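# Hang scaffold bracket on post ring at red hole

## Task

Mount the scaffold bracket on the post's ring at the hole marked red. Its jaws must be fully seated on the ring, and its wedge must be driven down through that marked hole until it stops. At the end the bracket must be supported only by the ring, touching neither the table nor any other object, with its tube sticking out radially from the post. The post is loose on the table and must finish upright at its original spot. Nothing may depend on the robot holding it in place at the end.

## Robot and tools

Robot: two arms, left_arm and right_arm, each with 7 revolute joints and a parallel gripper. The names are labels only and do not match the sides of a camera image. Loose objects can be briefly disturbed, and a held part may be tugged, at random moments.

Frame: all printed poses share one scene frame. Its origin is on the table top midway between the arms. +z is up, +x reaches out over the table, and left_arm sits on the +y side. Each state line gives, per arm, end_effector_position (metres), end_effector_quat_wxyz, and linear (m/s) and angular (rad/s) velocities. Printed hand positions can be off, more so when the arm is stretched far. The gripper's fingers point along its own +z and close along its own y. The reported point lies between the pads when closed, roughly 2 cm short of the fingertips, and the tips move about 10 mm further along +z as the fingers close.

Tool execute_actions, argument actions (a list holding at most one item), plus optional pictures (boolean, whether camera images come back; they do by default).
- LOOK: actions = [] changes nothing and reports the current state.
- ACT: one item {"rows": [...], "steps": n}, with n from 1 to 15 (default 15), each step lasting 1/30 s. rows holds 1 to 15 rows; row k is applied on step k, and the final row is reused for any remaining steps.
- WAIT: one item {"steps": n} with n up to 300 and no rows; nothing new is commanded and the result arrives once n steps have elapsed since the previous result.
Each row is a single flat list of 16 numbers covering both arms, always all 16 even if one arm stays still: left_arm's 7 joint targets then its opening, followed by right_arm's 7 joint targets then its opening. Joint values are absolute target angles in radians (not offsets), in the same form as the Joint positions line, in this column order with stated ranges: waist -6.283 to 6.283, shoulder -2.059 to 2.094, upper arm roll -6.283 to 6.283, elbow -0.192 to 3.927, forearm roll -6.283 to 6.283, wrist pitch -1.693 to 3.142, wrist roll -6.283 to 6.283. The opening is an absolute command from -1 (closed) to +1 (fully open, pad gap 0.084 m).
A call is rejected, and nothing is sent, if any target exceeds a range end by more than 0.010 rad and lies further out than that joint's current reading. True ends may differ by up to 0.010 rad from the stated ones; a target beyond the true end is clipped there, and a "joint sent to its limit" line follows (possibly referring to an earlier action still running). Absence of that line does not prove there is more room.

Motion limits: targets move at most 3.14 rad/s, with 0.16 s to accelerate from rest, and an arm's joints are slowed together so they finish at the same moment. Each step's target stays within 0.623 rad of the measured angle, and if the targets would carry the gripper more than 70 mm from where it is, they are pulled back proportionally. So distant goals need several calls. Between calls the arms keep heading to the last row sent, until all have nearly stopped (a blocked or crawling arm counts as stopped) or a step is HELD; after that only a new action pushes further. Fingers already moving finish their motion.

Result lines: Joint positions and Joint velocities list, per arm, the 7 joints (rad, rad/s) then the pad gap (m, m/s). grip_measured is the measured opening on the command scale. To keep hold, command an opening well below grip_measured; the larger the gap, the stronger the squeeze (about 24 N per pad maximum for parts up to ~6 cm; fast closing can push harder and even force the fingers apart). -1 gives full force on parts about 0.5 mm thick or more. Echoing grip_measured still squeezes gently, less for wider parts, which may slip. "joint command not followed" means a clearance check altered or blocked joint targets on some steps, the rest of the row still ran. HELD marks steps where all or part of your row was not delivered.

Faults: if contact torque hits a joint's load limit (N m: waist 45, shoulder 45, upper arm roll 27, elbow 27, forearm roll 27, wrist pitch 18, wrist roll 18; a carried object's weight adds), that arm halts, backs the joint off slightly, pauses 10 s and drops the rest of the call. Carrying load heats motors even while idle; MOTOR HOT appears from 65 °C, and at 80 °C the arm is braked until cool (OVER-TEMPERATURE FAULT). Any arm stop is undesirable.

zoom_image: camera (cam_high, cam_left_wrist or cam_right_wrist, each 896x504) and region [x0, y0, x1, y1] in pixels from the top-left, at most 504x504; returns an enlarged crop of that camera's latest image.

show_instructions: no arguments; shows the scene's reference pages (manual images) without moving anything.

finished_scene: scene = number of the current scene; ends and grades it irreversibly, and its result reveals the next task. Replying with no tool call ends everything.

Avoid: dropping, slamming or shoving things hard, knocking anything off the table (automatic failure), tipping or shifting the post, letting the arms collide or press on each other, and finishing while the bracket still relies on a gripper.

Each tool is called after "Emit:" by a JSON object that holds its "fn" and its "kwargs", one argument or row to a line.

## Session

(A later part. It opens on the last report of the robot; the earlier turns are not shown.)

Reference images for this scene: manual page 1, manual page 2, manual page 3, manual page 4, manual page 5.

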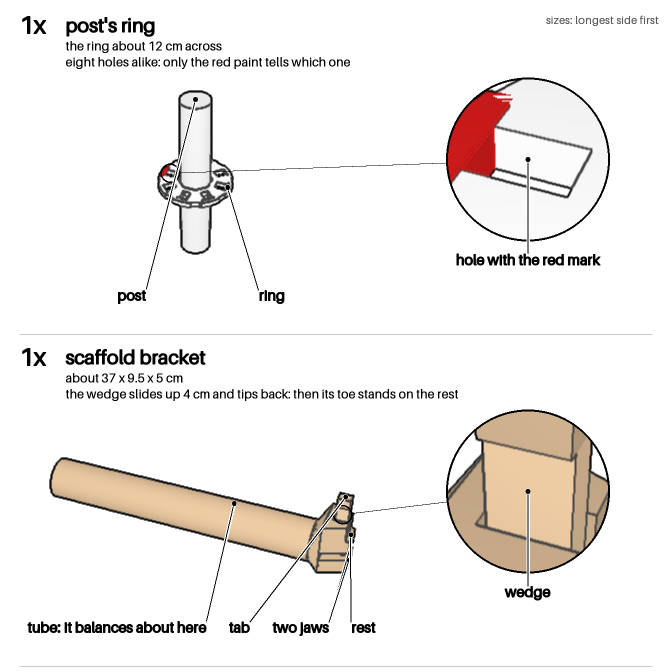

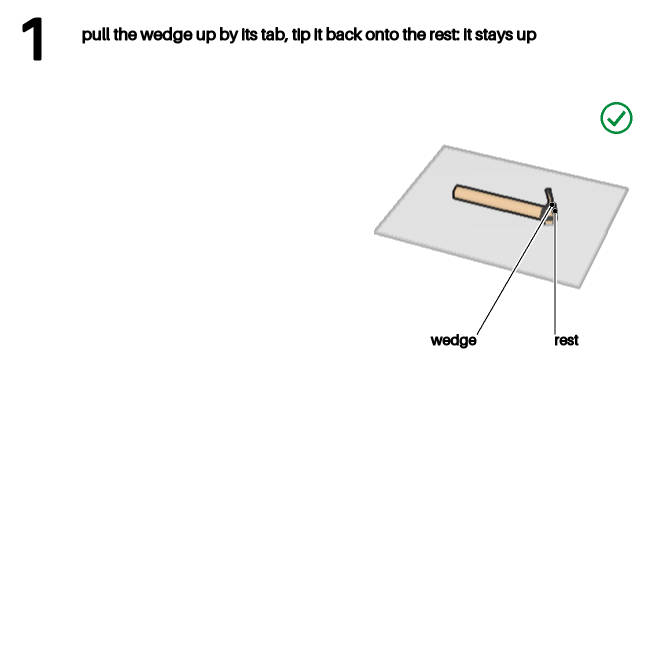

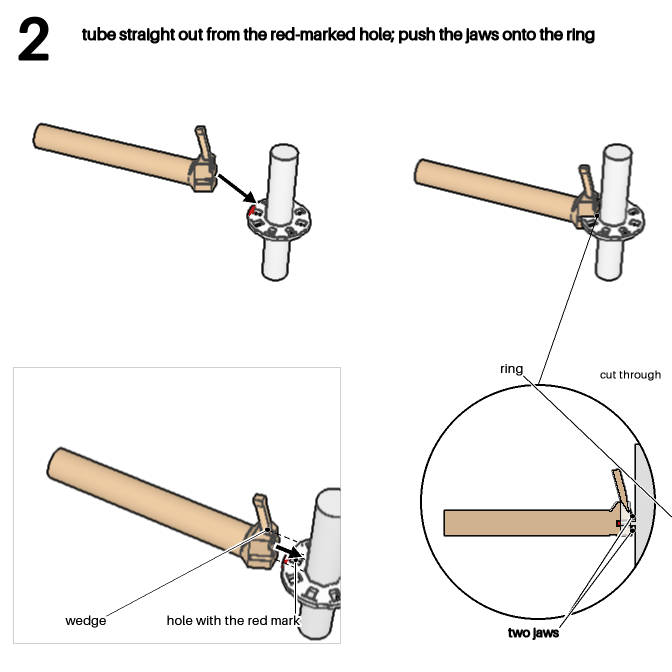

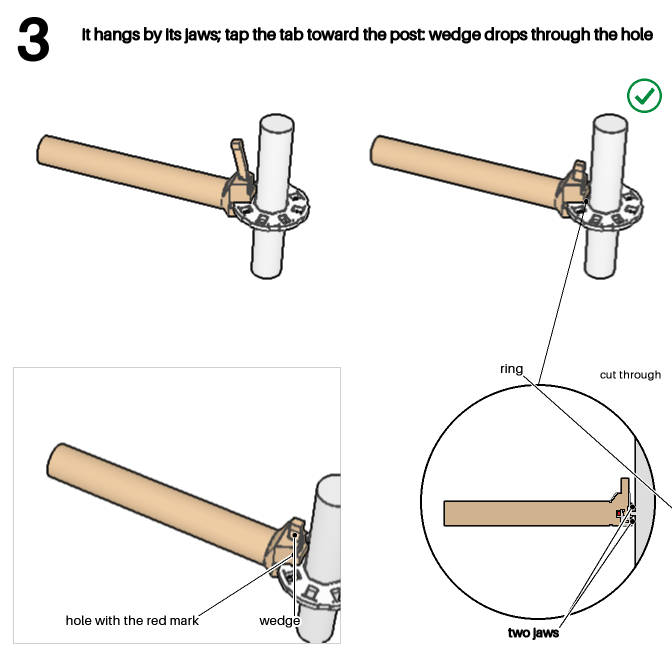

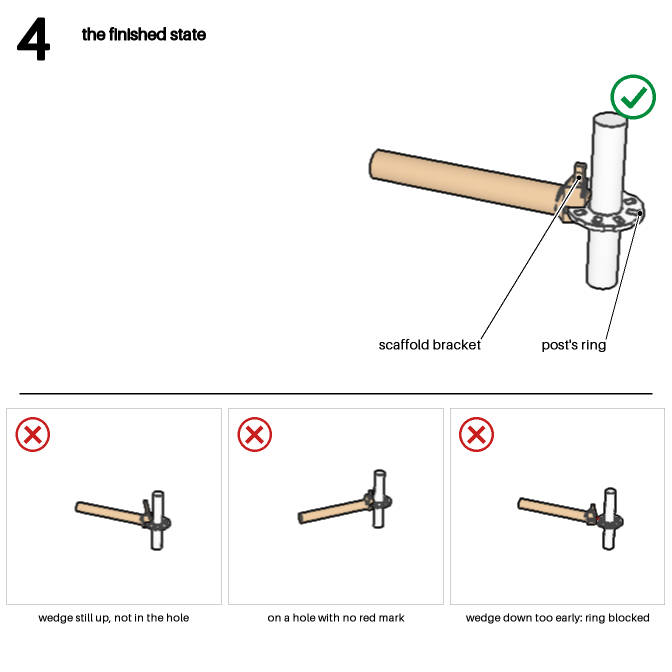

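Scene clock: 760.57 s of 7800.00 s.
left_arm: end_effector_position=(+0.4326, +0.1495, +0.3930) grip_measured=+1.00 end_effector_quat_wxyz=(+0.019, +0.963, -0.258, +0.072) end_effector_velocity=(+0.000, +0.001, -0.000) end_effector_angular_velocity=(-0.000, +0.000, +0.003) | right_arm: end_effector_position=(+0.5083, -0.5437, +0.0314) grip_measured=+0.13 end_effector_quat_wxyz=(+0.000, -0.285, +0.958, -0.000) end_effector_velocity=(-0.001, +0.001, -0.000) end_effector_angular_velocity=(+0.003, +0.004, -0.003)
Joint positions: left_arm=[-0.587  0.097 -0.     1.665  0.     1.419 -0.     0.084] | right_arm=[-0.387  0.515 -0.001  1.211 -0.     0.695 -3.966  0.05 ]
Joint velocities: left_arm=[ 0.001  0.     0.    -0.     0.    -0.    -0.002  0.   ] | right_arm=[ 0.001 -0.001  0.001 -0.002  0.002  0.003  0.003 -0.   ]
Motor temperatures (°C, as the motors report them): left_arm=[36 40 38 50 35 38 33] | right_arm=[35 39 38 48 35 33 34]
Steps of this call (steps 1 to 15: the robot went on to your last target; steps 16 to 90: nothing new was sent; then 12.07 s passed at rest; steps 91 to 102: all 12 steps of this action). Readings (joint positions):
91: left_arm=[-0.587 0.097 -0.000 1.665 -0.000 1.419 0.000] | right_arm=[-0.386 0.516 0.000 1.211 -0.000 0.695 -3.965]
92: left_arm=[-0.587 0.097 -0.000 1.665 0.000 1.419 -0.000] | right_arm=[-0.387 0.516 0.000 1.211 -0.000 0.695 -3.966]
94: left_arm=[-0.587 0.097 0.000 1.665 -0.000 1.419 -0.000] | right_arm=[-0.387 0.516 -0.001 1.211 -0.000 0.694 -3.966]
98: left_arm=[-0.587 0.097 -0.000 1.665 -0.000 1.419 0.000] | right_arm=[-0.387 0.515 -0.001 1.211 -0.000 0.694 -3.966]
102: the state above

Emit:
{"fn": "execute_actions", "kwargs": {
  "actions": [
    {"rows":[[-0.587,0.0966,0,1.6653,0,1.4187,0,1,-0.3865,0.5152,0,1.2108,0,0.6956,-3.9655,-0.4],[-0.587,0.0966,0,1.6653,0,1.4187,0,1,-0.3865,0.5136,0,1.2116,0,0.6980,-3.9655,-0.4],[-0.587,0.0966,0,1.6653,0,1.4187,0,1,-0.3865,0.5112,0,1.2130,0,0.7018,-3.9655,-0.4],[-0.587,0.0966,0,1.6653,0,1.4187,0,1,-0.3865,0.5078,0,1.2149,0,0.7071,-3.9655,-0.4],[-0.587,0.0966,0,1.6653,0,1.4187,0,1,-0.3865,0.5037,0,1.2172,0,0.7135,-3.9655,-0.4],[-0.587,0.0966,0,1.6653,0,1.4187,0,1,-0.3857,0.4989,0,1.2199,0,0.7210,-3.9652,-0.4],[-0.587,0.0966,0,1.6653,0,1.4187,0,1,-0.3833,0.4934,0,1.2230,0,0.7296,-3.9643,-0.4],[-0.587,0.0966,0,1.6653,0,1.4187,0,1,-0.3795,0.4873,0,1.2264,0,0.7391,-3.9628,-0.4],[-0.587,0.0966,0,1.6653,0,1.4187,0,1,-0.3742,0.4807,0,1.2300,0,0.7493,-3.9608,-0.4],[-0.587,0.0966,0,1.6653,0,1.4187,0,1,-0.3675,0.4737,0,1.2339,0,0.7602,-3.9583,-0.4],[-0.587,0.0966,0,1.6653,0,1.4187,0,1,-0.3595,0.4664,0,1.2380,0,0.7716,-3.9552,-0.4],[-0.587,0.0966,0,1.6653,0,1.4187,0,1,-0.3502,0.4587,0,1.2423,0,0.7836,-3.9517,-0.4],[-0.587,0.0966,0,1.6653,0,1.4187,0,1,-0.3397,0.4508,0,1.2467,0,0.7959,-3.9478,-0.4],[-0.587,0.0966,0,1.6653,0,1.4187,0,1,-0.3281,0.4428,0,1.2512,0,0.8084,-3.9433,-0.4],[-0.587,0.0966,0,1.6653,0,1.4187,0,1,-0.3154,0.4348,0,1.2557,0,0.8209,-3.9385,-0.4]],"steps":15}
  ],
  "pictures": false
}}

Emit:
{"fn": "execute_actions", "kwargs": {
  "actions": [
    {"rows":[[-0.587,0.0966,0,1.6653,0,1.4187,0,1,-0.3017,0.4267,0,1.2602,0,0.8335,-3.9333,-0.4],[-0.587,0.0966,0,1.6653,0,1.4187,0,1,-0.2869,0.4187,0,1.2647,0,0.8460,-3.9277,-0.4],[-0.587,0.0966,0,1.6653,0,1.4187,0,1,-0.2713,0.4108,0,1.2691,0,0.8583,-3.9218,-0.4],[-0.587,0.0966,0,1.6653,0,1.4187,0,1,-0.2548,0.4031,0,1.2734,0,0.8703,-3.9155,-0.4],[-0.587,0.0966,0,1.6653,0,1.4187,0,1,-0.2376,0.3958,0,1.2775,0,0.8817,-3.9090,-0.4],[-0.587,0.0966,0,1.6653,0,1.4187,0,1,-0.2195,0.3888,0,1.2814,0,0.8926,-3.9021,-0.4],[-0.587,0.0966,0,1.6653,0,1.4187,0,1,-0.2009,0.3822,0,1.2850,0,0.9028,-3.8950,-0.4],[-0.587,0.0966,0,1.6653,0,1.4187,0,1,-0.1816,0.3761,0,1.2884,0,0.9123,-3.8877,-0.4],[-0.587,0.0966,0,1.6653,0,1.4187,0,1,-0.1617,0.3706,0,1.2915,0,0.9209,-3.8802,-0.4],[-0.587,0.0966,0,1.6653,0,1.4187,0,1,-0.1413,0.3658,0,1.2942,0,0.9284,-3.8725,-0.4],[-0.587,0.0966,0,1.6653,0,1.4187,0,1,-0.1205,0.3617,0,1.2965,0,0.9348,-3.8646,-0.4],[-0.587,0.0966,0,1.6653,0,1.4187,0,1,-0.0993,0.3583,0,1.2984,0,0.9401,-3.8565,-0.4],[-0.587,0.0966,0,1.6653,0,1.4187,0,1,-0.0778,0.3559,0,1.2998,0,0.9439,-3.8484,-0.4],[-0.587,0.0966,0,1.6653,0,1.4187,0,1,-0.0561,0.3543,0,1.3006,0,0.9463,-3.8401,-0.4],[-0.587,0.0966,0,1.6653,0,1.4187,0,1,-0.0341,0.3538,0,1.3009,0,0.9471,-3.8318,-0.4]],"steps":15}
  ],
  "pictures": false
}}

Emit:
{"fn": "execute_actions", "kwargs": {
  "actions": [
    {"rows":[[-0.587,0.0966,0,1.6653,0,1.4187,0,1,-0.0119,0.3538,0,1.3009,0,0.9471,-3.8234,-0.4],[-0.587,0.0966,0,1.6653,0,1.4187,0,1,0.0103,0.3538,0,1.3009,0,0.9471,-3.8149,-0.4],[-0.587,0.0966,0,1.6653,0,1.4187,0,1,0.0325,0.3538,0,1.3009,0,0.9471,-3.8065,-0.4],[-0.587,0.0966,0,1.6653,0,1.4187,0,1,0.0547,0.3538,0,1.3009,0,0.9471,-3.7980,-0.4],[-0.587,0.0966,0,1.6653,0,1.4187,0,1,0.0769,0.3538,0,1.3009,0,0.9471,-3.7897,-0.4],[-0.587,0.0966,0,1.6653,0,1.4187,0,1,0.0989,0.3538,0,1.3009,0,0.9471,-3.7813,-0.4],[-0.587,0.0966,0,1.6653,0,1.4187,0,1,0.1206,0.3538,0,1.3009,0,0.9471,-3.7730,-0.4],[-0.587,0.0966,0,1.6653,0,1.4187,0,1,0.1421,0.3538,0,1.3009,0,0.9471,-3.7649,-0.4],[-0.587,0.0966,0,1.6653,0,1.4187,0,1,0.1633,0.3538,0,1.3009,0,0.9471,-3.7568,-0.4],[-0.587,0.0966,0,1.6653,0,1.4187,0,1,0.1841,0.3538,0,1.3009,0,0.9471,-3.7489,-0.4],[-0.587,0.0966,0,1.6653,0,1.4187,0,1,0.2045,0.3538,0,1.3009,0,0.9471,-3.7412,-0.4],[-0.587,0.0966,0,1.6653,0,1.4187,0,1,0.2244,0.3538,0,1.3009,0,0.9471,-3.7337,-0.4],[-0.587,0.0966,0,1.6653,0,1.4187,0,1,0.2437,0.3538,0,1.3009,0,0.9471,-3.7263,-0.4],[-0.587,0.0966,0,1.6653,0,1.4187,0,1,0.2623,0.3538,0,1.3009,0,0.9471,-3.7193,-0.4],[-0.587,0.0966,0,1.6653,0,1.4187,0,1,0.2804,0.3538,0,1.3009,0,0.9471,-3.7124,-0.4]],"steps":15}
  ],
  "pictures": false
}}

Emit:
{"fn": "execute_actions", "kwargs": {
  "actions": [
    {"rows":[[-0.587,0.0966,0,1.6653,0,1.4187,0,1,0.2976,0.3538,0,1.3009,0,0.9471,-3.7059,-0.4],[-0.587,0.0966,0,1.6653,0,1.4187,0,1,0.3141,0.3538,0,1.3009,0,0.9471,-3.6996,-0.4],[-0.587,0.0966,0,1.6653,0,1.4187,0,1,0.3297,0.3538,0,1.3009,0,0.9471,-3.6937,-0.4],[-0.587,0.0966,0,1.6653,0,1.4187,0,1,0.3445,0.3538,0,1.3009,0,0.9471,-3.6881,-0.4],[-0.587,0.0966,0,1.6653,0,1.4187,0,1,0.3582,0.3538,0,1.3009,0,0.9471,-3.6829,-0.4],[-0.587,0.0966,0,1.6653,0,1.4187,0,1,0.3709,0.3538,0,1.3009,0,0.9471,-3.6781,-0.4],[-0.587,0.0966,0,1.6653,0,1.4187,0,1,0.3825,0.3538,0,1.3009,0,0.9471,-3.6736,-0.4],[-0.587,0.0966,0,1.6653,0,1.4187,0,1,0.3930,0.3538,0,1.3009,0,0.9471,-3.6697,-0.4],[-0.587,0.0966,0,1.6653,0,1.4187,0,1,0.4023,0.3538,0,1.3009,0,0.9471,-3.6661,-0.4],[-0.587,0.0966,0,1.6653,0,1.4187,0,1,0.4103,0.3538,0,1.3009,0,0.9471,-3.6631,-0.4],[-0.587,0.0966,0,1.6653,0,1.4187,0,1,0.4170,0.3538,0,1.3009,0,0.9471,-3.6606,-0.4],[-0.587,0.0966,0,1.6653,0,1.4187,0,1,0.4223,0.3538,0,1.3009,0,0.9471,-3.6586,-0.4],[-0.587,0.0966,0,1.6653,0,1.4187,0,1,0.4261,0.3538,0,1.3009,0,0.9471,-3.6571,-0.4],[-0.587,0.0966,0,1.6653,0,1.4187,0,1,0.4285,0.3538,0,1.3009,0,0.9471,-3.6562,-0.4],[-0.587,0.0966,0,1.6653,0,1.4187,0,1,0.4293,0.3538,0,1.3009,0,0.9471,-3.6559,-0.4]],"steps":15}
  ],
  "pictures": false
}}

Emit:
{"fn": "execute_actions", "kwargs": {
  "actions": [
    {"steps":12}
  ]
}}

Scene clock: 881.07 s of 7800.00 s.
left_arm: end_effector_position=(+0.4326, +0.1495, +0.3930) grip_measured=+1.00 end_effector_quat_wxyz=(+0.019, +0.963, -0.258, +0.072) end_effector_velocity=(-0.000, -0.000, +0.001) end_effector_angular_velocity=(-0.000, -0.001, -0.001) | right_arm: end_effector_position=(+0.5152, -0.5257, +0.0637) grip_measured=+0.13 end_effector_quat_wxyz=(-0.002, -0.296, +0.955, +0.001) end_effector_velocity=(+0.071, +0.139, +0.174) end_effector_angular_velocity=(-0.018, -0.086, +0.172)
Joint positions: left_arm=[-0.587  0.097 -0.     1.665 -0.     1.419  0.     0.084] | right_arm=[-0.351  0.463 -0.001  1.239 -0.     0.78  -3.952  0.05 ]
Joint velocities: left_arm=[-0.001 -0.    -0.     0.001  0.     0.     0.    -0.   ] | right_arm=[ 0.274 -0.252  0.001  0.163 -0.     0.327  0.103  0.   ]
Motor temperatures (°C, as the motors report them): left_arm=[36 40 38 50 35 38 33] | right_arm=[35 39 38 46 35 33 34]
Steps of this call (steps 1 to 15: the robot went on to your last target; steps 16 to 90: nothing new was sent; then 117.00 s passed at rest; steps 91 to 105: all 15 steps of this action). Readings (joint positions):
91: left_arm=[-0.587 0.097 -0.000 1.665 0.000 1.419 0.000] | right_arm=[-0.387 0.516 -0.000 1.211 -0.000 0.695 -3.965]
92: left_arm=[-0.587 0.097 -0.000 1.665 0.000 1.419 -0.000] | right_arm=[-0.387 0.516 -0.000 1.211 -0.000 0.695 -3.965]
94: left_arm=[-0.587 0.097 0.000 1.665 -0.000 1.419 -0.000] | right_arm=[-0.386 0.515 0.000 1.211 0.000 0.697 -3.965]
98: left_arm=[-0.587 0.097 0.000 1.665 -0.000 1.419 -0.000] | right_arm=[-0.384 0.509 0.002 1.211 0.000 0.717 -3.965]
105: the state above

Scene clock: 881.57 s of 7800.00 s.
left_arm: end_effector_position=(+0.4326, +0.1495, +0.3930) grip_measured=+1.00 end_effector_quat_wxyz=(+0.019, +0.963, -0.258, +0.072) end_effector_velocity=(-0.000, -0.000, +0.000) end_effector_angular_velocity=(+0.000, -0.001, -0.002) | right_arm: end_effector_position=(+0.5298, -0.3945, +0.1296) grip_measured=+0.13 end_effector_quat_wxyz=(+0.001, -0.366, +0.930, -0.000) end_effector_velocity=(-0.013, +0.343, +0.064) end_effector_angular_velocity=(+0.001, -0.001, +0.392)
Joint positions: left_arm=[-0.587  0.097  0.     1.665  0.     1.419 -0.     0.084] | right_arm=[-0.112  0.362  0.     1.296  0.     0.933 -3.861  0.05 ]
Joint velocities: left_arm=[-0.002 -0.     0.001  0.     0.    -0.     0.001  0.   ] | right_arm=[ 0.621 -0.097  0.003  0.055 -0.001  0.151  0.233  0.   ]
Motor temperatures (°C, as the motors report them): left_arm=[36 40 38 50 35 38 33] | right_arm=[35 39 38 46 35 33 34]
Steps of this call (steps 1 to 15: all 15 steps of this action). Readings (joint positions):
1: left_arm=[-0.587 0.097 -0.000 1.665 -0.000 1.419 0.000] | right_arm=[-0.342 0.455 -0.001 1.245 -0.000 0.792 -3.948]
2: left_arm=[-0.587 0.097 -0.000 1.665 0.000 1.419 -0.000] | right_arm=[-0.330 0.447 -0.001 1.249 -0.000 0.803 -3.944]
4: left_arm=[-0.587 0.097 0.000 1.665 -0.000 1.419 -0.000] | right_arm=[-0.305 0.431 0.000 1.258 0.000 0.827 -3.935]
8: left_arm=[-0.587 0.097 0.000 1.665 -0.000 1.419 0.000] | right_arm=[-0.245 0.401 0.001 1.274 0.000 0.874 -3.912]
15: the state above

Scene clock: 882.07 s of 7800.00 s.
left_arm: end_effector_position=(+0.4326, +0.1495, +0.3930) grip_measured=+1.00 end_effector_quat_wxyz=(+0.019, +0.963, -0.258, +0.072) end_effector_velocity=(-0.000, -0.001, +0.001) end_effector_angular_velocity=(-0.001, -0.001, -0.003) | right_arm: end_effector_position=(+0.4951, -0.2204, +0.1345) grip_measured=+0.13 end_effector_quat_wxyz=(-0.000, -0.458, +0.889, +0.000) end_effector_velocity=(-0.107, +0.295, +0.007) end_effector_angular_velocity=(-0.005, -0.013, +0.350)
Joint positions: left_arm=[-0.587  0.097 -0.     1.665 -0.     1.419 -0.     0.084] | right_arm=[ 0.21   0.355  0.002  1.301  0.     0.946 -3.739  0.05 ]
Joint velocities: left_arm=[-0.002 -0.    -0.001  0.002 -0.    -0.     0.001 -0.   ] | right_arm=[ 0.59  -0.009 -0.017  0.005 -0.004  0.003  0.226 -0.   ]
Motor temperatures (°C, as the motors report them): left_arm=[36 40 38 50 35 38 33] | right_arm=[35 39 38 46 35 33 34]
Steps of this call (steps 1 to 15: all 15 steps of this action). Readings (joint positions):
1: left_arm=[-0.587 0.097 0.000 1.665 0.000 1.419 0.000] | right_arm=[-0.091 0.360 0.001 1.298 0.000 0.937 -3.854]
2: left_arm=[-0.587 0.097 -0.000 1.665 0.000 1.419 0.000] | right_arm=[-0.070 0.358 0.001 1.299 0.000 0.940 -3.846]
4: left_arm=[-0.587 0.097 -0.000 1.665 0.000 1.419 -0.000] | right_arm=[-0.027 0.356 0.001 1.300 0.000 0.944 -3.829]
8: left_arm=[-0.587 0.097 -0.000 1.665 -0.000 1.419 0.000] | right_arm=[0.061 0.355 0.001 1.300 0.000 0.946 -3.796]
15: the state above

Scene clock: 882.57 s of 7800.00 s.
left_arm: end_effector_position=(+0.4326, +0.1495, +0.3930) grip_measured=+1.00 end_effector_quat_wxyz=(+0.019, +0.963, -0.258, +0.072) end_effector_velocity=(+0.000, +0.001, +0.000) end_effector_angular_velocity=(-0.001, -0.001, +0.002) | right_arm: end_effector_position=(+0.4456, -0.1197, +0.1350) grip_measured=+0.13 end_effector_quat_wxyz=(-0.000, -0.513, +0.858, +0.000) end_effector_velocity=(-0.041, +0.068, +0.001) end_effector_angular_velocity=(+0.001, -0.004, +0.087)
Joint positions: left_arm=[-0.587  0.097 -0.     1.665  0.     1.419 -0.     0.084] | right_arm=[ 0.416  0.354  0.001  1.301  0.     0.947 -3.661  0.05 ]
Joint velocities: left_arm=[ 0.001 -0.     0.     0.001 -0.    -0.    -0.001 -0.   ] | right_arm=[ 0.148 -0.    -0.004  0.002  0.001 -0.002  0.056 -0.   ]
Motor temperatures (°C, as the motors report them): left_arm=[36 40 38 50 35 38 33] | right_arm=[35 39 38 47 35 33 34]
Steps of this call (steps 1 to 15: all 15 steps of this action). Readings (joint positions):
1: left_arm=[-0.587 0.097 0.000 1.665 0.000 1.419 0.000] | right_arm=[0.230 0.354 0.001 1.301 0.000 0.947 -3.732]
2: left_arm=[-0.587 0.097 -0.000 1.665 0.000 1.419 0.000] | right_arm=[0.248 0.354 -0.000 1.301 -0.000 0.948 -3.725]
4: left_arm=[-0.587 0.097 0.000 1.665 0.000 1.419 -0.000] | right_arm=[0.284 0.353 -0.002 1.301 -0.000 0.948 -3.711]
8: left_arm=[-0.587 0.097 -0.000 1.665 -0.000 1.419 -0.000] | right_arm=[0.347 0.353 -0.000 1.301 -0.000 0.948 -3.687]
15: the state above

Scene clock: 882.97 s of 7800.00 s.
left_arm: end_effector_position=(+0.4326, +0.1495, +0.3930) grip_measured=+1.00 end_effector_quat_wxyz=(+0.019, +0.963, -0.258, +0.072) end_effector_velocity=(+0.000, -0.000, +0.001) end_effector_angular_velocity=(-0.001, -0.001, -0.000) | right_arm: end_effector_position=(+0.4424, -0.1145, +0.1351) grip_measured=+0.13 end_effector_quat_wxyz=(+0.000, -0.516, +0.857, -0.000) end_effector_velocity=(-0.005, +0.009, +0.001) end_effector_angular_velocity=(+0.003, +0.001, +0.015)
Joint positions: left_arm=[-0.587  0.097 -0.     1.665 -0.     1.419 -0.     0.084] | right_arm=[ 0.428  0.354 -0.001  1.301 -0.     0.947 -3.656  0.05 ]
Joint velocities: left_arm=[-0.    -0.    -0.     0.001  0.    -0.    -0.    -0.   ] | right_arm=[ 0.008 -0.001  0.01   0.    -0.     0.     0.002  0.   ]
Motor temperatures (°C, as the motors report them): left_arm=[36 40 38 50 35 38 33] | right_arm=[35 39 38 47 35 33 34]
Steps of this call (steps 1 to 12: the robot went on to your last target). Readings (joint positions):
1: left_arm=[-0.587 0.097 0.000 1.665 0.000 1.419 -0.000] | right_arm=[0.420 0.354 0.000 1.301 0.000 0.947 -3.659]
2: left_arm=[-0.587 0.097 -0.000 1.665 0.000 1.419 -0.000] | right_arm=[0.423 0.354 0.000 1.301 0.000 0.947 -3.658]
4: left_arm=[-0.587 0.097 0.000 1.665 0.000 1.419 0.000] | right_arm=[0.426 0.354 -0.000 1.301 -0.000 0.947 -3.657]
8: left_arm=[-0.587 0.097 -0.000 1.665 -0.000 1.419 -0.000] | right_arm=[0.427 0.354 -0.002 1.301 -0.000 0.947 -3.656]
12: the state above

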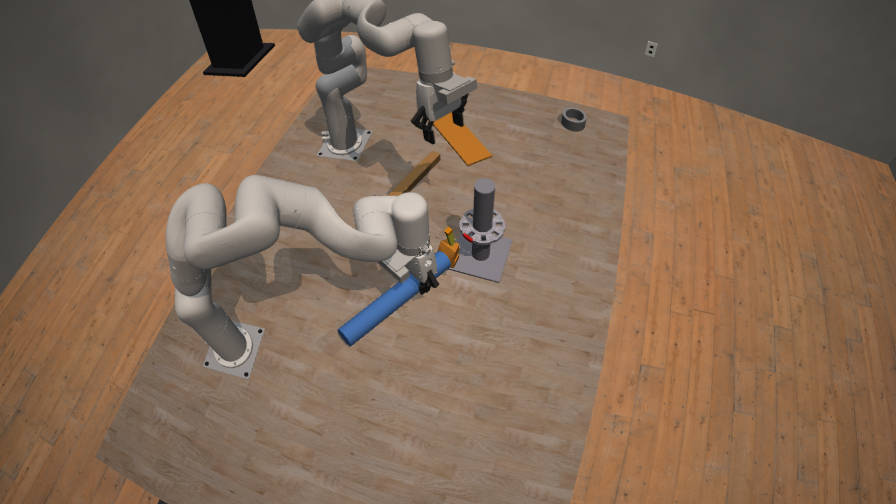

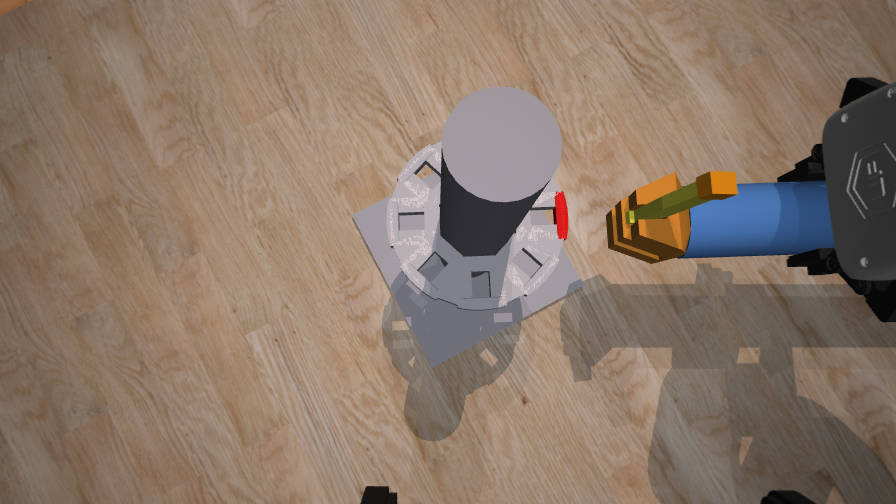

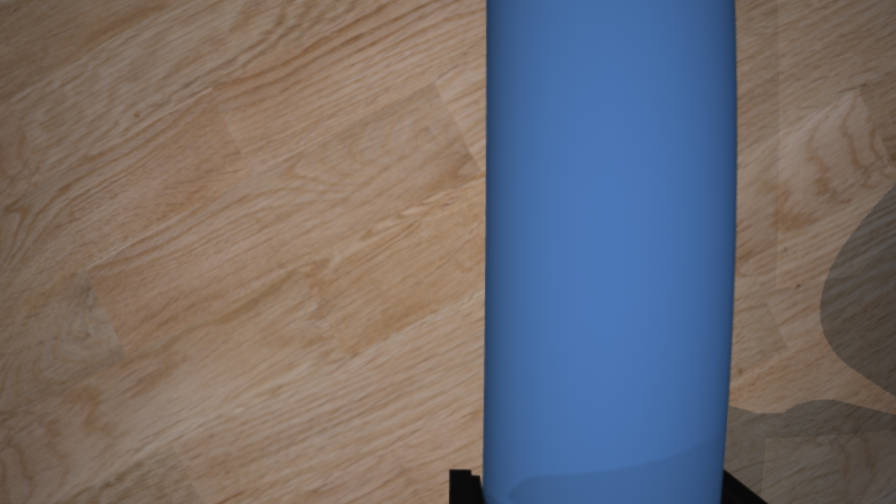

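Emit:
{"fn": "zoom_image", "kwargs": {
  "camera": "cam_left_wrist",
  "region": [380, 130, 860, 300]
}}

Emit:
{"fn": "zoom_image", "kwargs": {
  "camera": "cam_left_wrist",
  "region": [590, 150, 842, 290]
}}

Region (380, 130, 860, 300) of cam_left_wrist's 896x504 image, scaled by 1.050, with more detail than that image has; it fills the top 178 rows of this view, and the rest is white.

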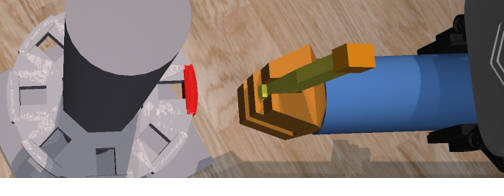

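Region (590, 150, 842, 290) of cam_left_wrist's 896x504 image, scaled by 2.000, with more detail than that image has.

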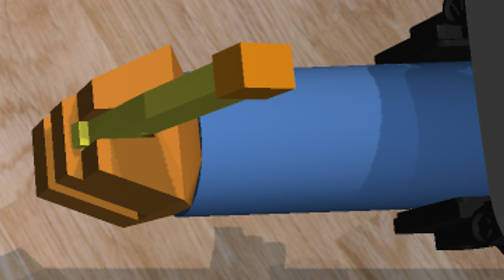

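Emit:
{"fn": "execute_actions", "kwargs": {
  "actions": [
    {"rows":[[-0.587,0.0966,0,1.6653,0,1.4187,0,1,0.4294,0.3545,0,1.3020,0,0.9475,-3.6558,-0.4],[-0.587,0.0966,0,1.6653,0,1.4187,0,1,0.4296,0.3567,0,1.3052,0,0.9485,-3.6556,-0.4],[-0.587,0.0966,0,1.6653,0,1.4187,0,1,0.4300,0.3599,0,1.3100,0,0.9501,-3.6552,-0.4],[-0.587,0.0966,0,1.6653,0,1.4187,0,1,0.4304,0.3641,0,1.3162,0,0.9521,-3.6548,-0.4],[-0.587,0.0966,0,1.6653,0,1.4187,0,1,0.4309,0.3691,0,1.3236,0,0.9545,-3.6543,-0.4],[-0.587,0.0966,0,1.6653,0,1.4187,0,1,0.4315,0.3745,0,1.3317,0,0.9572,-3.6537,-0.4],[-0.587,0.0966,0,1.6653,0,1.4187,0,1,0.4321,0.3803,0,1.3403,0,0.9600,-3.6531,-0.4],[-0.587,0.0966,0,1.6653,0,1.4187,0,1,0.4328,0.3862,0,1.3490,0,0.9628,-3.6524,-0.4],[-0.587,0.0966,0,1.6653,0,1.4187,0,1,0.4334,0.3920,0,1.3576,0,0.9656,-3.6518,-0.4],[-0.587,0.0966,0,1.6653,0,1.4187,0,1,0.4340,0.3974,0,1.3657,0,0.9683,-3.6512,-0.4],[-0.587,0.0966,0,1.6653,0,1.4187,0,1,0.4345,0.4024,0,1.3731,0,0.9707,-3.6507,-0.4],[-0.587,0.0966,0,1.6653,0,1.4187,0,1,0.4350,0.4066,0,1.3793,0,0.9727,-3.6502,-0.4],[-0.587,0.0966,0,1.6653,0,1.4187,0,1,0.4353,0.4098,0,1.3841,0,0.9743,-3.6499,-0.4],[-0.587,0.0966,0,1.6653,0,1.4187,0,1,0.4355,0.4119,0,1.3873,0,0.9754,-3.6497,-0.4],[-0.587,0.0966,0,1.6653,0,1.4187,0,1,0.4356,0.4127,0,1.3884,0,0.9757,-3.6496,-0.4]],"steps":15}
  ],
  "pictures": false
}}

Emit:
{"fn": "execute_actions", "kwargs": {
  "actions": [
    {"steps":12}
  ]
}}

Emit:
{"fn": "zoom_image", "kwargs": {
  "camera": "cam_left_wrist",
  "region": [520, 140, 772, 290]
}}

Scene clock: 925.37 s of 7800.00 s.
left_arm: end_effector_position=(+0.4326, +0.1495, +0.3930) grip_measured=+1.00 end_effector_quat_wxyz=(+0.019, +0.963, -0.258, +0.072) end_effector_velocity=(-0.001, -0.000, -0.001) end_effector_angular_velocity=(+0.001, +0.002, -0.002) | right_arm: end_effector_position=(+0.4536, -0.1025, +0.1350) grip_measured=+0.13 end_effector_quat_wxyz=(+0.000, -0.517, +0.856, +0.000) end_effector_velocity=(+0.023, +0.023, -0.001) end_effector_angular_velocity=(-0.001, +0.001, +0.001)
Joint positions: left_arm=[-0.587  0.097 -0.     1.665  0.     1.419  0.     0.084] | right_arm=[ 0.435  0.404  0.     1.375  0.     0.971 -3.651  0.05 ]
Joint velocities: left_arm=[-0.     0.    -0.001 -0.003  0.    -0.     0.    -0.   ] | right_arm=[ 0.012  0.105  0.     0.153 -0.     0.05   0.012 -0.   ]
Motor temperatures (°C, as the motors report them): left_arm=[36 40 38 50 35 38 33] | right_arm=[35 41 38 52 35 33 34]
Steps of this call (steps 1 to 30: the robot went on to your last target; steps 31 to 90: nothing new was sent; then 38.90 s passed at rest; steps 91 to 105: all 15 steps of this action). Readings (joint positions):
91: left_arm=[-0.587 0.097 -0.000 1.665 -0.000 1.419 0.000] | right_arm=[0.429 0.354 -0.000 1.301 -0.000 0.947 -3.656]
92: left_arm=[-0.587 0.097 -0.000 1.665 0.000 1.419 -0.000] | right_arm=[0.429 0.354 -0.000 1.301 -0.000 0.947 -3.656]
94: left_arm=[-0.587 0.097 -0.000 1.665 -0.000 1.419 0.000] | right_arm=[0.430 0.356 -0.000 1.304 -0.000 0.948 -3.656]
98: left_arm=[-0.587 0.097 0.000 1.665 0.000 1.419 -0.000] | right_arm=[0.431 0.369 -0.000 1.324 -0.000 0.955 -3.654]
105: the state above

Scene clock: 925.77 s of 7800.00 s.
left_arm: end_effector_position=(+0.4326, +0.1495, +0.3930) grip_measured=+1.00 end_effector_quat_wxyz=(+0.019, +0.963, -0.258, +0.072) end_effector_velocity=(-0.000, +0.000, -0.000) end_effector_angular_velocity=(+0.000, +0.001, +0.000) | right_arm: end_effector_position=(+0.4557, -0.1008, +0.1351) grip_measured=+0.13 end_effector_quat_wxyz=(-0.000, -0.517, +0.856, -0.000) end_effector_velocity=(+0.000, +0.001, -0.000) end_effector_angular_velocity=(-0.001, -0.000, +0.003)
Joint positions: left_arm=[-0.587  0.097  0.     1.665  0.     1.419 -0.     0.084] | right_arm=[ 0.436  0.412 -0.     1.388 -0.     0.976 -3.65   0.05 ]
Joint velocities: left_arm=[ 0.001 -0.    -0.    -0.001 -0.     0.     0.001  0.   ] | right_arm=[ 0.001  0.002  0.001  0.002 -0.001  0.    -0.001  0.   ]
Motor temperatures (°C, as the motors report them): left_arm=[36 40 38 50 35 38 33] | right_arm=[35 41 38 52 35 33 34]
Steps of this call (steps 1 to 12: the robot went on to your last target). Readings (joint positions):
1: left_arm=[-0.587 0.097 0.000 1.665 -0.000 1.419 -0.000] | right_arm=[0.435 0.407 0.000 1.379 0.000 0.972 -3.650]
2: left_arm=[-0.587 0.097 -0.000 1.665 -0.000 1.419 -0.000] | right_arm=[0.435 0.409 0.000 1.382 0.000 0.973 -3.650]
4: left_arm=[-0.587 0.097 0.000 1.665 -0.000 1.419 -0.000] | right_arm=[0.435 0.411 0.000 1.385 0.000 0.975 -3.650]
8: left_arm=[-0.587 0.097 -0.000 1.665 0.000 1.419 0.000] | right_arm=[0.435 0.412 -0.000 1.388 -0.000 0.976 -3.650]
12: the state above

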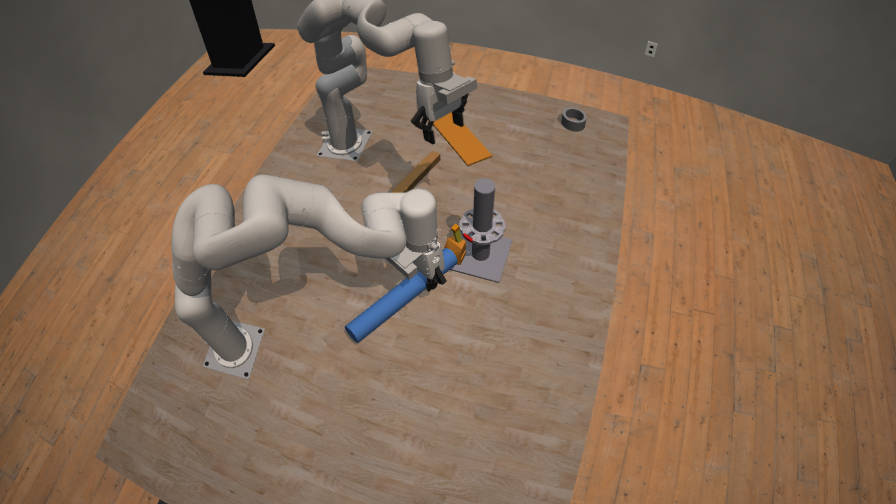

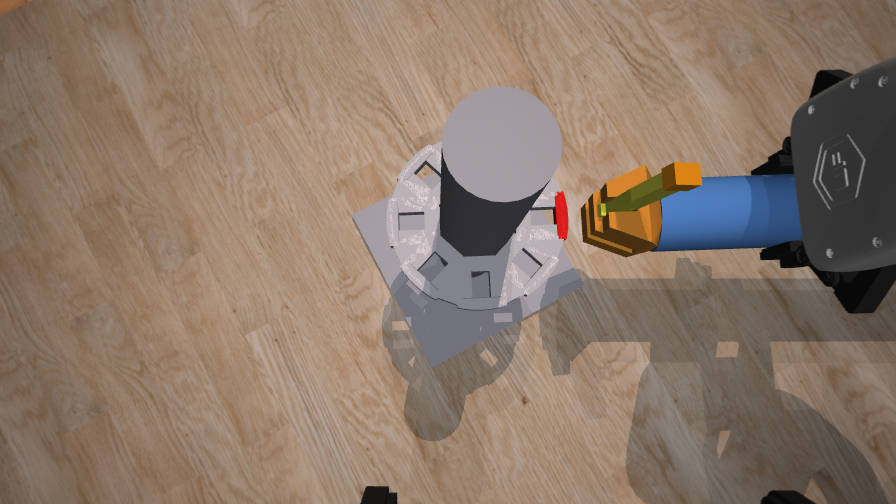

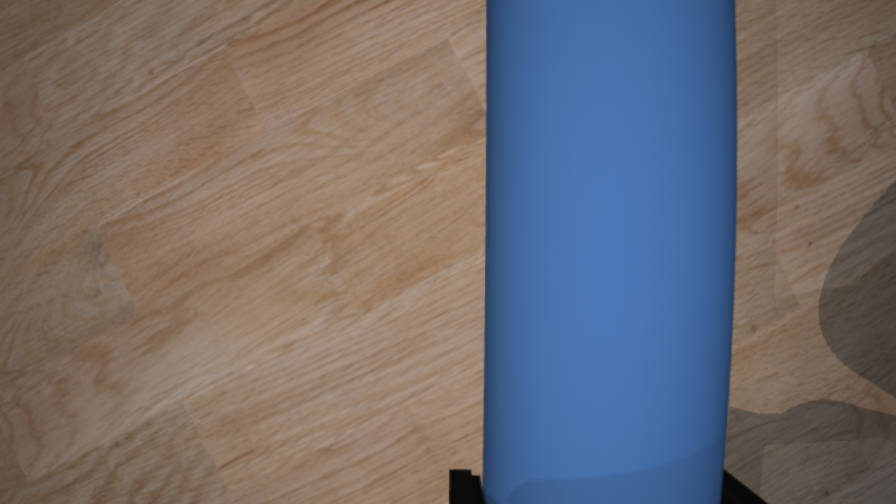

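Region (520, 140, 772, 290) of cam_left_wrist's 896x504 image, scaled by 2.000, with more detail than that image has; it fills the top 300 rows of this view, and the rest is white.

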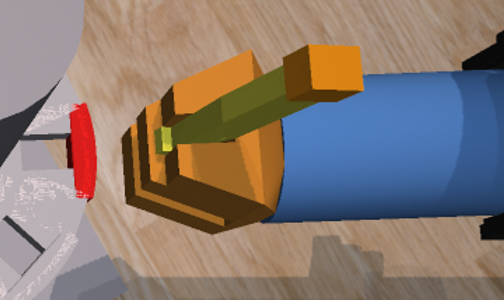

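Emit:
{"fn": "execute_actions", "kwargs": {
  "actions": [
    {"rows":[[-0.587,0.093,0,1.659,0,1.414,0.005,1,0.4356,0.4127,0,1.3884,0,0.9757,-3.6496,-0.4],[-0.588,0.081,0,1.640,0,1.401,0.018,1,0.4356,0.4127,0,1.3884,0,0.9757,-3.6496,-0.4],[-0.588,0.062,0,1.609,0,1.380,0.040,1,0.4356,0.4127,0,1.3884,0,0.9757,-3.6496,-0.4],[-0.589,0.036,0,1.568,0,1.351,0.070,1,0.4356,0.4127,0,1.3884,0,0.9757,-3.6496,-0.4],[-0.590,0.005,0,1.517,0,1.315,0.108,1,0.4356,0.4127,0,1.3884,0,0.9757,-3.6496,-0.4],[-0.592,-0.031,0,1.458,0,1.271,0.153,1,0.4356,0.4127,0,1.3884,0,0.9757,-3.6496,-0.4],[-0.593,-0.071,0,1.391,0,1.221,0.204,1,0.4356,0.4127,0,1.3884,0,0.9757,-3.6496,-0.4],[-0.595,-0.113,0,1.318,0,1.165,0.263,1,0.4356,0.4127,0,1.3884,0,0.9757,-3.6496,-0.4],[-0.597,-0.158,0,1.240,0,1.103,0.327,1,0.4356,0.4127,0,1.3884,0,0.9757,-3.6496,-0.4],[-0.599,-0.203,0,1.158,0,1.036,0.396,1,0.4356,0.4127,0,1.3884,0,0.9757,-3.6496,-0.4],[-0.601,-0.247,0,1.074,0,0.963,0.471,1,0.4356,0.4127,0,1.3884,0,0.9757,-3.6496,-0.4],[-0.603,-0.291,0,0.989,0,0.886,0.551,1,0.4356,0.4127,0,1.3884,0,0.9757,-3.6496,-0.4],[-0.606,-0.332,0,0.903,0,0.805,0.635,1,0.4356,0.4127,0,1.3884,0,0.9757,-3.6496,-0.4],[-0.609,-0.371,0,0.818,0,0.720,0.723,1,0.4356,0.4127,0,1.3884,0,0.9757,-3.6496,-0.4],[-0.611,-0.405,0,0.736,0,0.632,0.814,1,0.4356,0.4127,0,1.3884,0,0.9757,-3.6496,-0.4]],"steps":15}
  ],
  "pictures": false
}}

Emit:
{"fn": "execute_actions", "kwargs": {
  "actions": [
    {"rows":[[-0.614,-0.435,0,0.656,0,0.540,0.909,1,0.4356,0.4127,0,1.3884,0,0.9757,-3.6496,-0.4],[-0.617,-0.459,0,0.580,0,0.446,1.006,1,0.4356,0.4127,0,1.3884,0,0.9757,-3.6496,-0.4],[-0.620,-0.477,0,0.508,0,0.350,1.106,1,0.4356,0.4127,0,1.3884,0,0.9757,-3.6496,-0.4],[-0.623,-0.489,0,0.442,0,0.252,1.207,1,0.4356,0.4127,0,1.3884,0,0.9757,-3.6496,-0.4],[-0.626,-0.494,0,0.382,0,0.153,1.310,1,0.4356,0.4127,0,1.3884,0,0.9757,-3.6496,-0.4],[-0.629,-0.493,0,0.329,0,0.053,1.414,1,0.4356,0.4127,0,1.3884,0,0.9757,-3.6496,-0.4],[-0.632,-0.483,0,0.282,0,-0.048,1.518,1,0.4356,0.4127,0,1.3884,0,0.9757,-3.6496,-0.4],[-0.636,-0.467,0,0.242,0,-0.150,1.623,1,0.4356,0.4127,0,1.3884,0,0.9757,-3.6496,-0.4],[-0.639,-0.443,0,0.210,0,-0.251,1.728,1,0.4356,0.4127,0,1.3884,0,0.9757,-3.6496,-0.4],[-0.642,-0.412,0,0.185,0,-0.351,1.832,1,0.4356,0.4127,0,1.3884,0,0.9757,-3.6496,-0.4],[-0.645,-0.375,0,0.167,0,-0.450,1.934,1,0.4356,0.4127,0,1.3884,0,0.9757,-3.6496,-0.4],[-0.648,-0.331,0,0.156,0,-0.548,2.036,1,0.4356,0.4127,0,1.3884,0,0.9757,-3.6496,-0.4],[-0.651,-0.281,0,0.152,0,-0.644,2.135,1,0.4356,0.4127,0,1.3884,0,0.9757,-3.6496,-0.4],[-0.654,-0.227,0,0.154,0,-0.738,2.233,1,0.4356,0.4127,0,1.3884,0,0.9757,-3.6496,-0.4],[-0.657,-0.167,0,0.162,0,-0.830,2.327,1,0.4356,0.4127,0,1.3884,0,0.9757,-3.6496,-0.4]],"steps":15}
  ],
  "pictures": false
}}

Emit:
{"fn": "execute_actions", "kwargs": {
  "actions": [
    {"rows":[[-0.659,-0.104,0,0.175,0,-0.918,2.419,1,0.4356,0.4127,0,1.3884,0,0.9757,-3.6496,-0.4],[-0.662,-0.038,0,0.193,0,-1.003,2.507,1,0.4356,0.4127,0,1.3884,0,0.9757,-3.6496,-0.4],[-0.665,0.030,0,0.215,0,-1.084,2.591,1,0.4356,0.4127,0,1.3884,0,0.9757,-3.6496,-0.4],[-0.667,0.098,0,0.240,0,-1.161,2.670,1,0.4356,0.4127,0,1.3884,0,0.9757,-3.6496,-0.4],[-0.669,0.167,0,0.268,0,-1.234,2.745,1,0.4356,0.4127,0,1.3884,0,0.9757,-3.6496,-0.4],[-0.671,0.234,0,0.296,0,-1.301,2.815,1,0.4356,0.4127,0,1.3884,0,0.9757,-3.6496,-0.4],[-0.673,0.298,0,0.326,0,-1.363,2.879,1,0.4356,0.4127,0,1.3884,0,0.9757,-3.6496,-0.4],[-0.675,0.359,0,0.354,0,-1.419,2.937,1,0.4356,0.4127,0,1.3884,0,0.9757,-3.6496,-0.4],[-0.676,0.415,0,0.382,0,-1.469,2.989,1,0.4356,0.4127,0,1.3884,0,0.9757,-3.6496,-0.4],[-0.678,0.465,0,0.407,0,-1.513,3.034,1,0.4356,0.4127,0,1.3884,0,0.9757,-3.6496,-0.4],[-0.679,0.508,0,0.430,0,-1.549,3.072,1,0.4356,0.4127,0,1.3884,0,0.9757,-3.6496,-0.4],[-0.680,0.543,0,0.448,0,-1.578,3.102,1,0.4356,0.4127,0,1.3884,0,0.9757,-3.6496,-0.4],[-0.680,0.569,0,0.462,0,-1.599,3.124,1,0.4356,0.4127,0,1.3884,0,0.9757,-3.6496,-0.4],[-0.681,0.585,0,0.471,0,-1.612,3.137,1,0.4356,0.4127,0,1.3884,0,0.9757,-3.6496,-0.4],[-0.681,0.5904,0,0.4736,0,-1.6168,3.1416,1,0.4356,0.4127,0,1.3884,0,0.9757,-3.6496,-0.4]],"steps":15}
  ],
  "pictures": false
}}

Emit:
{"fn": "execute_actions", "kwargs": {
  "actions": [
    {"steps":20}
  ]
}}

Scene clock: 1019.40 s of 7800.00 s.
left_arm: end_effector_position=(+0.3947, +0.1639, +0.3515) grip_measured=+1.00 end_effector_quat_wxyz=(+0.009, +0.872, -0.459, +0.171) end_effector_velocity=(-0.151, +0.056, -0.248) end_effector_angular_velocity=(+0.134, -1.088, -1.932) | right_arm: end_effector_position=(+0.4557, -0.1007, +0.1350) grip_measured=+0.13 end_effector_quat_wxyz=(+0.000, -0.517, +0.856, +0.000) end_effector_velocity=(-0.000, +0.000, -0.000) end_effector_angular_velocity=(-0.000, +0.000, -0.001)
Joint positions: left_arm=[-0.6   -0.216 -0.     1.127 -0.     0.999  0.434  0.084] | right_arm=[ 0.436  0.413 -0.     1.388  0.     0.976 -3.65   0.05 ]
Joint velocities: left_arm=[-0.059 -1.141  0.001 -2.195 -0.001 -1.921  1.99  -0.   ] | right_arm=[ 0.001  0.001  0.    -0.    -0.    -0.     0.001  0.   ]
Motor temperatures (°C, as the motors report them): left_arm=[36 40 38 50 35 38 33] | right_arm=[35 41 38 54 35 34 34]
Steps of this call (steps 1 to 30: the robot went on to your last target; steps 31 to 90: nothing new was sent; then 90.13 s passed at rest; steps 91 to 105: all 15 steps of this action). Readings (joint positions):
91: left_arm=[-0.587 0.097 0.000 1.665 -0.000 1.419 0.000] | right_arm=[0.436 0.413 -0.000 1.388 -0.000 0.976 -3.650]
92: left_arm=[-0.587 0.096 0.000 1.664 0.000 1.417 0.001] | right_arm=[0.436 0.413 0.000 1.388 -0.000 0.976 -3.650]
94: left_arm=[-0.587 0.087 0.000 1.649 0.000 1.406 0.013] | right_arm=[0.436 0.413 -0.000 1.388 0.000 0.976 -3.650]
98: left_arm=[-0.590 0.021 0.000 1.542 0.000 1.331 0.091] | right_arm=[0.436 0.413 -0.000 1.388 0.000 0.976 -3.650]
105: the state above

Scene clock: 1019.90 s of 7800.00 s.
left_arm: end_effector_position=(+0.3423, +0.1743, +0.2378) grip_measured=+1.00 end_effector_quat_wxyz=(+0.231, -0.381, +0.815, -0.370) end_effector_velocity=(-0.035, -0.030, -0.054) end_effector_angular_velocity=(+1.183, -2.347, -1.895) | right_arm: end_effector_position=(+0.4557, -0.1007, +0.1350) grip_measured=+0.13 end_effector_quat_wxyz=(+0.000, -0.517, +0.856, +0.000) end_effector_velocity=(+0.000, -0.000, +0.001) end_effector_angular_velocity=(+0.001, -0.000, -0.003)
Joint positions: left_arm=[-0.64  -0.417 -0.     0.247  0.    -0.238  1.691  0.084] | right_arm=[ 0.436  0.413  0.     1.388 -0.     0.976 -3.65   0.05 ]
Joint velocities: left_arm=[-0.099  0.723 -0.001 -0.852 -0.    -2.899  2.894  0.   ] | right_arm=[-0.001 -0.001  0.     0.     0.001  0.     0.001 -0.   ]
Motor temperatures (°C, as the motors report them): left_arm=[36 40 38 50 35 38 33] | right_arm=[35 41 38 54 35 34 34]
Steps of this call (steps 1 to 15: all 15 steps of this action). Readings (joint positions):
1: left_arm=[-0.602 -0.254 -0.000 1.053 -0.000 0.933 0.503] | right_arm=[0.436 0.413 -0.000 1.388 -0.000 0.976 -3.650]
2: left_arm=[-0.604 -0.289 -0.000 0.980 -0.000 0.865 0.573] | right_arm=[0.436 0.413 -0.000 1.388 -0.000 0.976 -3.650]
4: left_arm=[-0.609 -0.349 -0.000 0.842 -0.000 0.724 0.719] | right_arm=[0.436 0.413 0.000 1.388 0.000 0.976 -3.650]
8: left_arm=[-0.618 -0.431 -0.000 0.588 -0.000 0.412 1.041] | right_arm=[0.436 0.413 -0.000 1.388 -0.000 0.976 -3.650]
15: the state above

Scene clock: 1020.40 s of 7800.00 s.
left_arm: end_effector_position=(+0.3740, +0.1319, +0.2038) grip_measured=+1.00 end_effector_quat_wxyz=(+0.613, +0.177, +0.731, -0.242) end_effector_velocity=(+0.040, -0.054, -0.151) end_effector_angular_velocity=(+0.832, -1.291, -0.231) | right_arm: end_effector_position=(+0.4557, -0.1007, +0.1350) grip_measured=+0.13 end_effector_quat_wxyz=(+0.000, -0.517, +0.856, +0.000) end_effector_velocity=(+0.000, -0.000, -0.000) end_effector_angular_velocity=(+0.000, +0.000, -0.002)
Joint positions: left_arm=[-0.677  0.454  0.     0.406  0.    -1.487  3.003  0.084] | right_arm=[ 0.436  0.413 -0.     1.388  0.     0.976 -3.65   0.05 ]
Joint velocities: left_arm=[-0.042  1.449 -0.     0.697 -0.    -1.329  1.435  0.   ] | right_arm=[-0.001  0.     0.     0.     0.    -0.     0.001 -0.   ]
Motor temperatures (°C, as the motors report them): left_arm=[36 40 38 50 35 39 33] | right_arm=[35 41 38 54 35 34 34]
Steps of this call (steps 1 to 15: all 15 steps of this action). Readings (joint positions):
1: left_arm=[-0.643 -0.387 -0.000 0.223 0.000 -0.335 1.788] | right_arm=[0.436 0.413 0.000 1.388 -0.000 0.976 -3.650]
2: left_arm=[-0.646 -0.346 -0.000 0.206 0.000 -0.432 1.885] | right_arm=[0.436 0.413 -0.000 1.388 0.000 0.976 -3.650]
4: left_arm=[-0.652 -0.239 -0.000 0.190 0.000 -0.626 2.079] | right_arm=[0.436 0.413 0.000 1.388 0.000 0.976 -3.650]
8: left_arm=[-0.663 0.012 0.000 0.212 0.000 -1.002 2.467] | right_arm=[0.436 0.413 0.000 1.388 -0.000 0.976 -3.650]
15: the state above

Scene clock: 1021.07 s of 7800.00 s.
left_arm: end_effector_position=(+0.3761, +0.1279, +0.1902) grip_measured=+1.00 end_effector_quat_wxyz=(+0.650, +0.222, +0.697, -0.207) end_effector_velocity=(-0.000, -0.000, -0.001) end_effector_angular_velocity=(+0.002, +0.000, -0.001) | right_arm: end_effector_position=(+0.4557, -0.1007, +0.1350) grip_measured=+0.13 end_effector_quat_wxyz=(-0.000, -0.517, +0.856, +0.000) end_effector_velocity=(-0.000, +0.000, -0.000) end_effector_angular_velocity=(+0.001, +0.001, +0.001)
Joint positions: left_arm=[-0.681  0.59  -0.     0.473 -0.    -1.617  3.141  0.084] | right_arm=[ 0.436  0.413 -0.     1.388 -0.     0.976 -3.65   0.05 ]
Joint velocities: left_arm=[-0.001  0.004 -0.     0.001  0.    -0.001  0.002  0.   ] | right_arm=[ 0.     0.     0.     0.     0.001 -0.    -0.001  0.   ]
Motor temperatures (°C, as the motors report them): left_arm=[36 40 38 50 35 39 33] | right_arm=[35 41 38 54 35 34 34]
Steps of this call (steps 1 to 20: the robot went on to your last target). Readings (joint positions):
1: left_arm=[-0.678 0.497 0.000 0.427 0.000 -1.526 3.046] | right_arm=[0.436 0.413 0.000 1.388 -0.000 0.976 -3.650]
2: left_arm=[-0.679 0.529 0.000 0.442 0.000 -1.555 3.076] | right_arm=[0.436 0.413 -0.000 1.388 0.000 0.976 -3.650]
4: left_arm=[-0.680 0.563 0.000 0.458 -0.000 -1.588 3.111] | right_arm=[0.436 0.413 0.000 1.388 0.000 0.976 -3.650]
8: left_arm=[-0.681 0.582 -0.000 0.470 -0.000 -1.610 3.135] | right_arm=[0.436 0.413 0.000 1.388 -0.000 0.976 -3.650]
20: the state above

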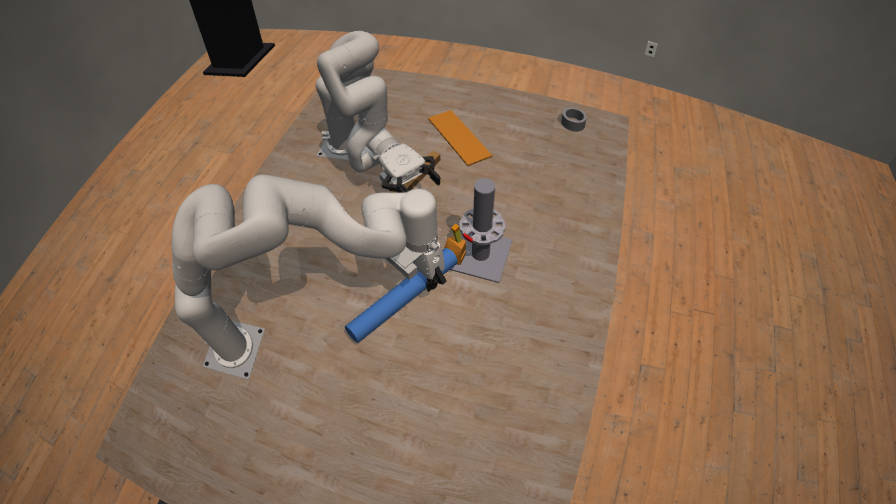

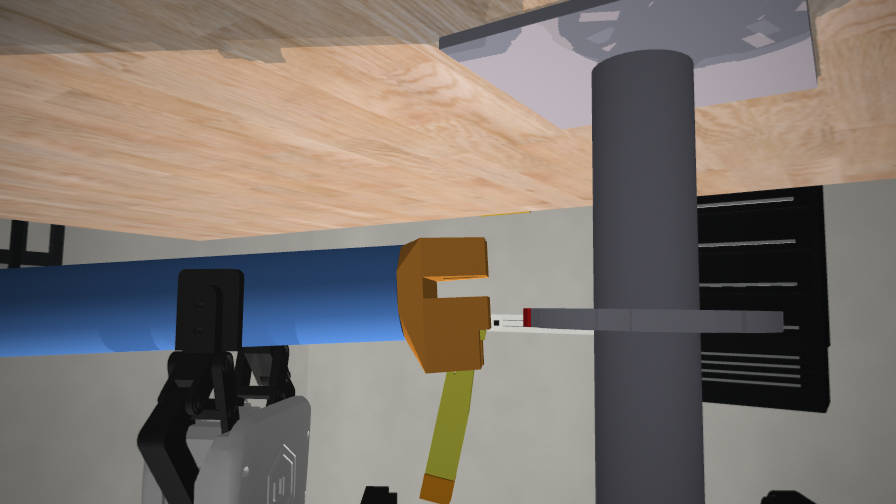

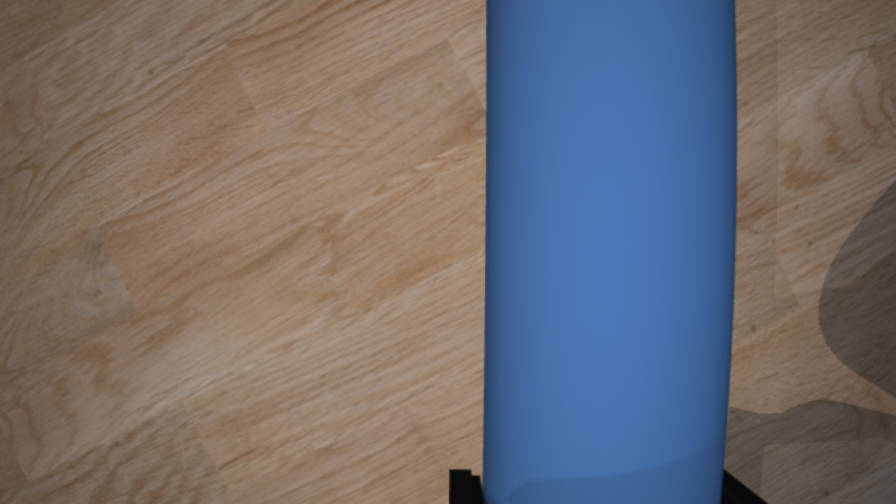

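Emit:
{"fn": "zoom_image", "kwargs": {
  "camera": "cam_left_wrist",
  "region": [380, 220, 620, 400]
}}

Region (380, 220, 620, 400) of cam_left_wrist's 896x504 image, scaled by 2.100, with more detail than that image has; it fills the top 378 rows of this view, and the rest is white.

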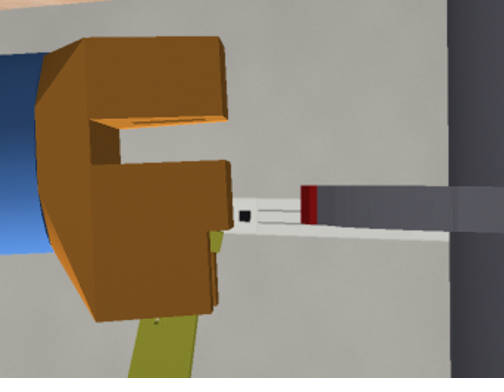

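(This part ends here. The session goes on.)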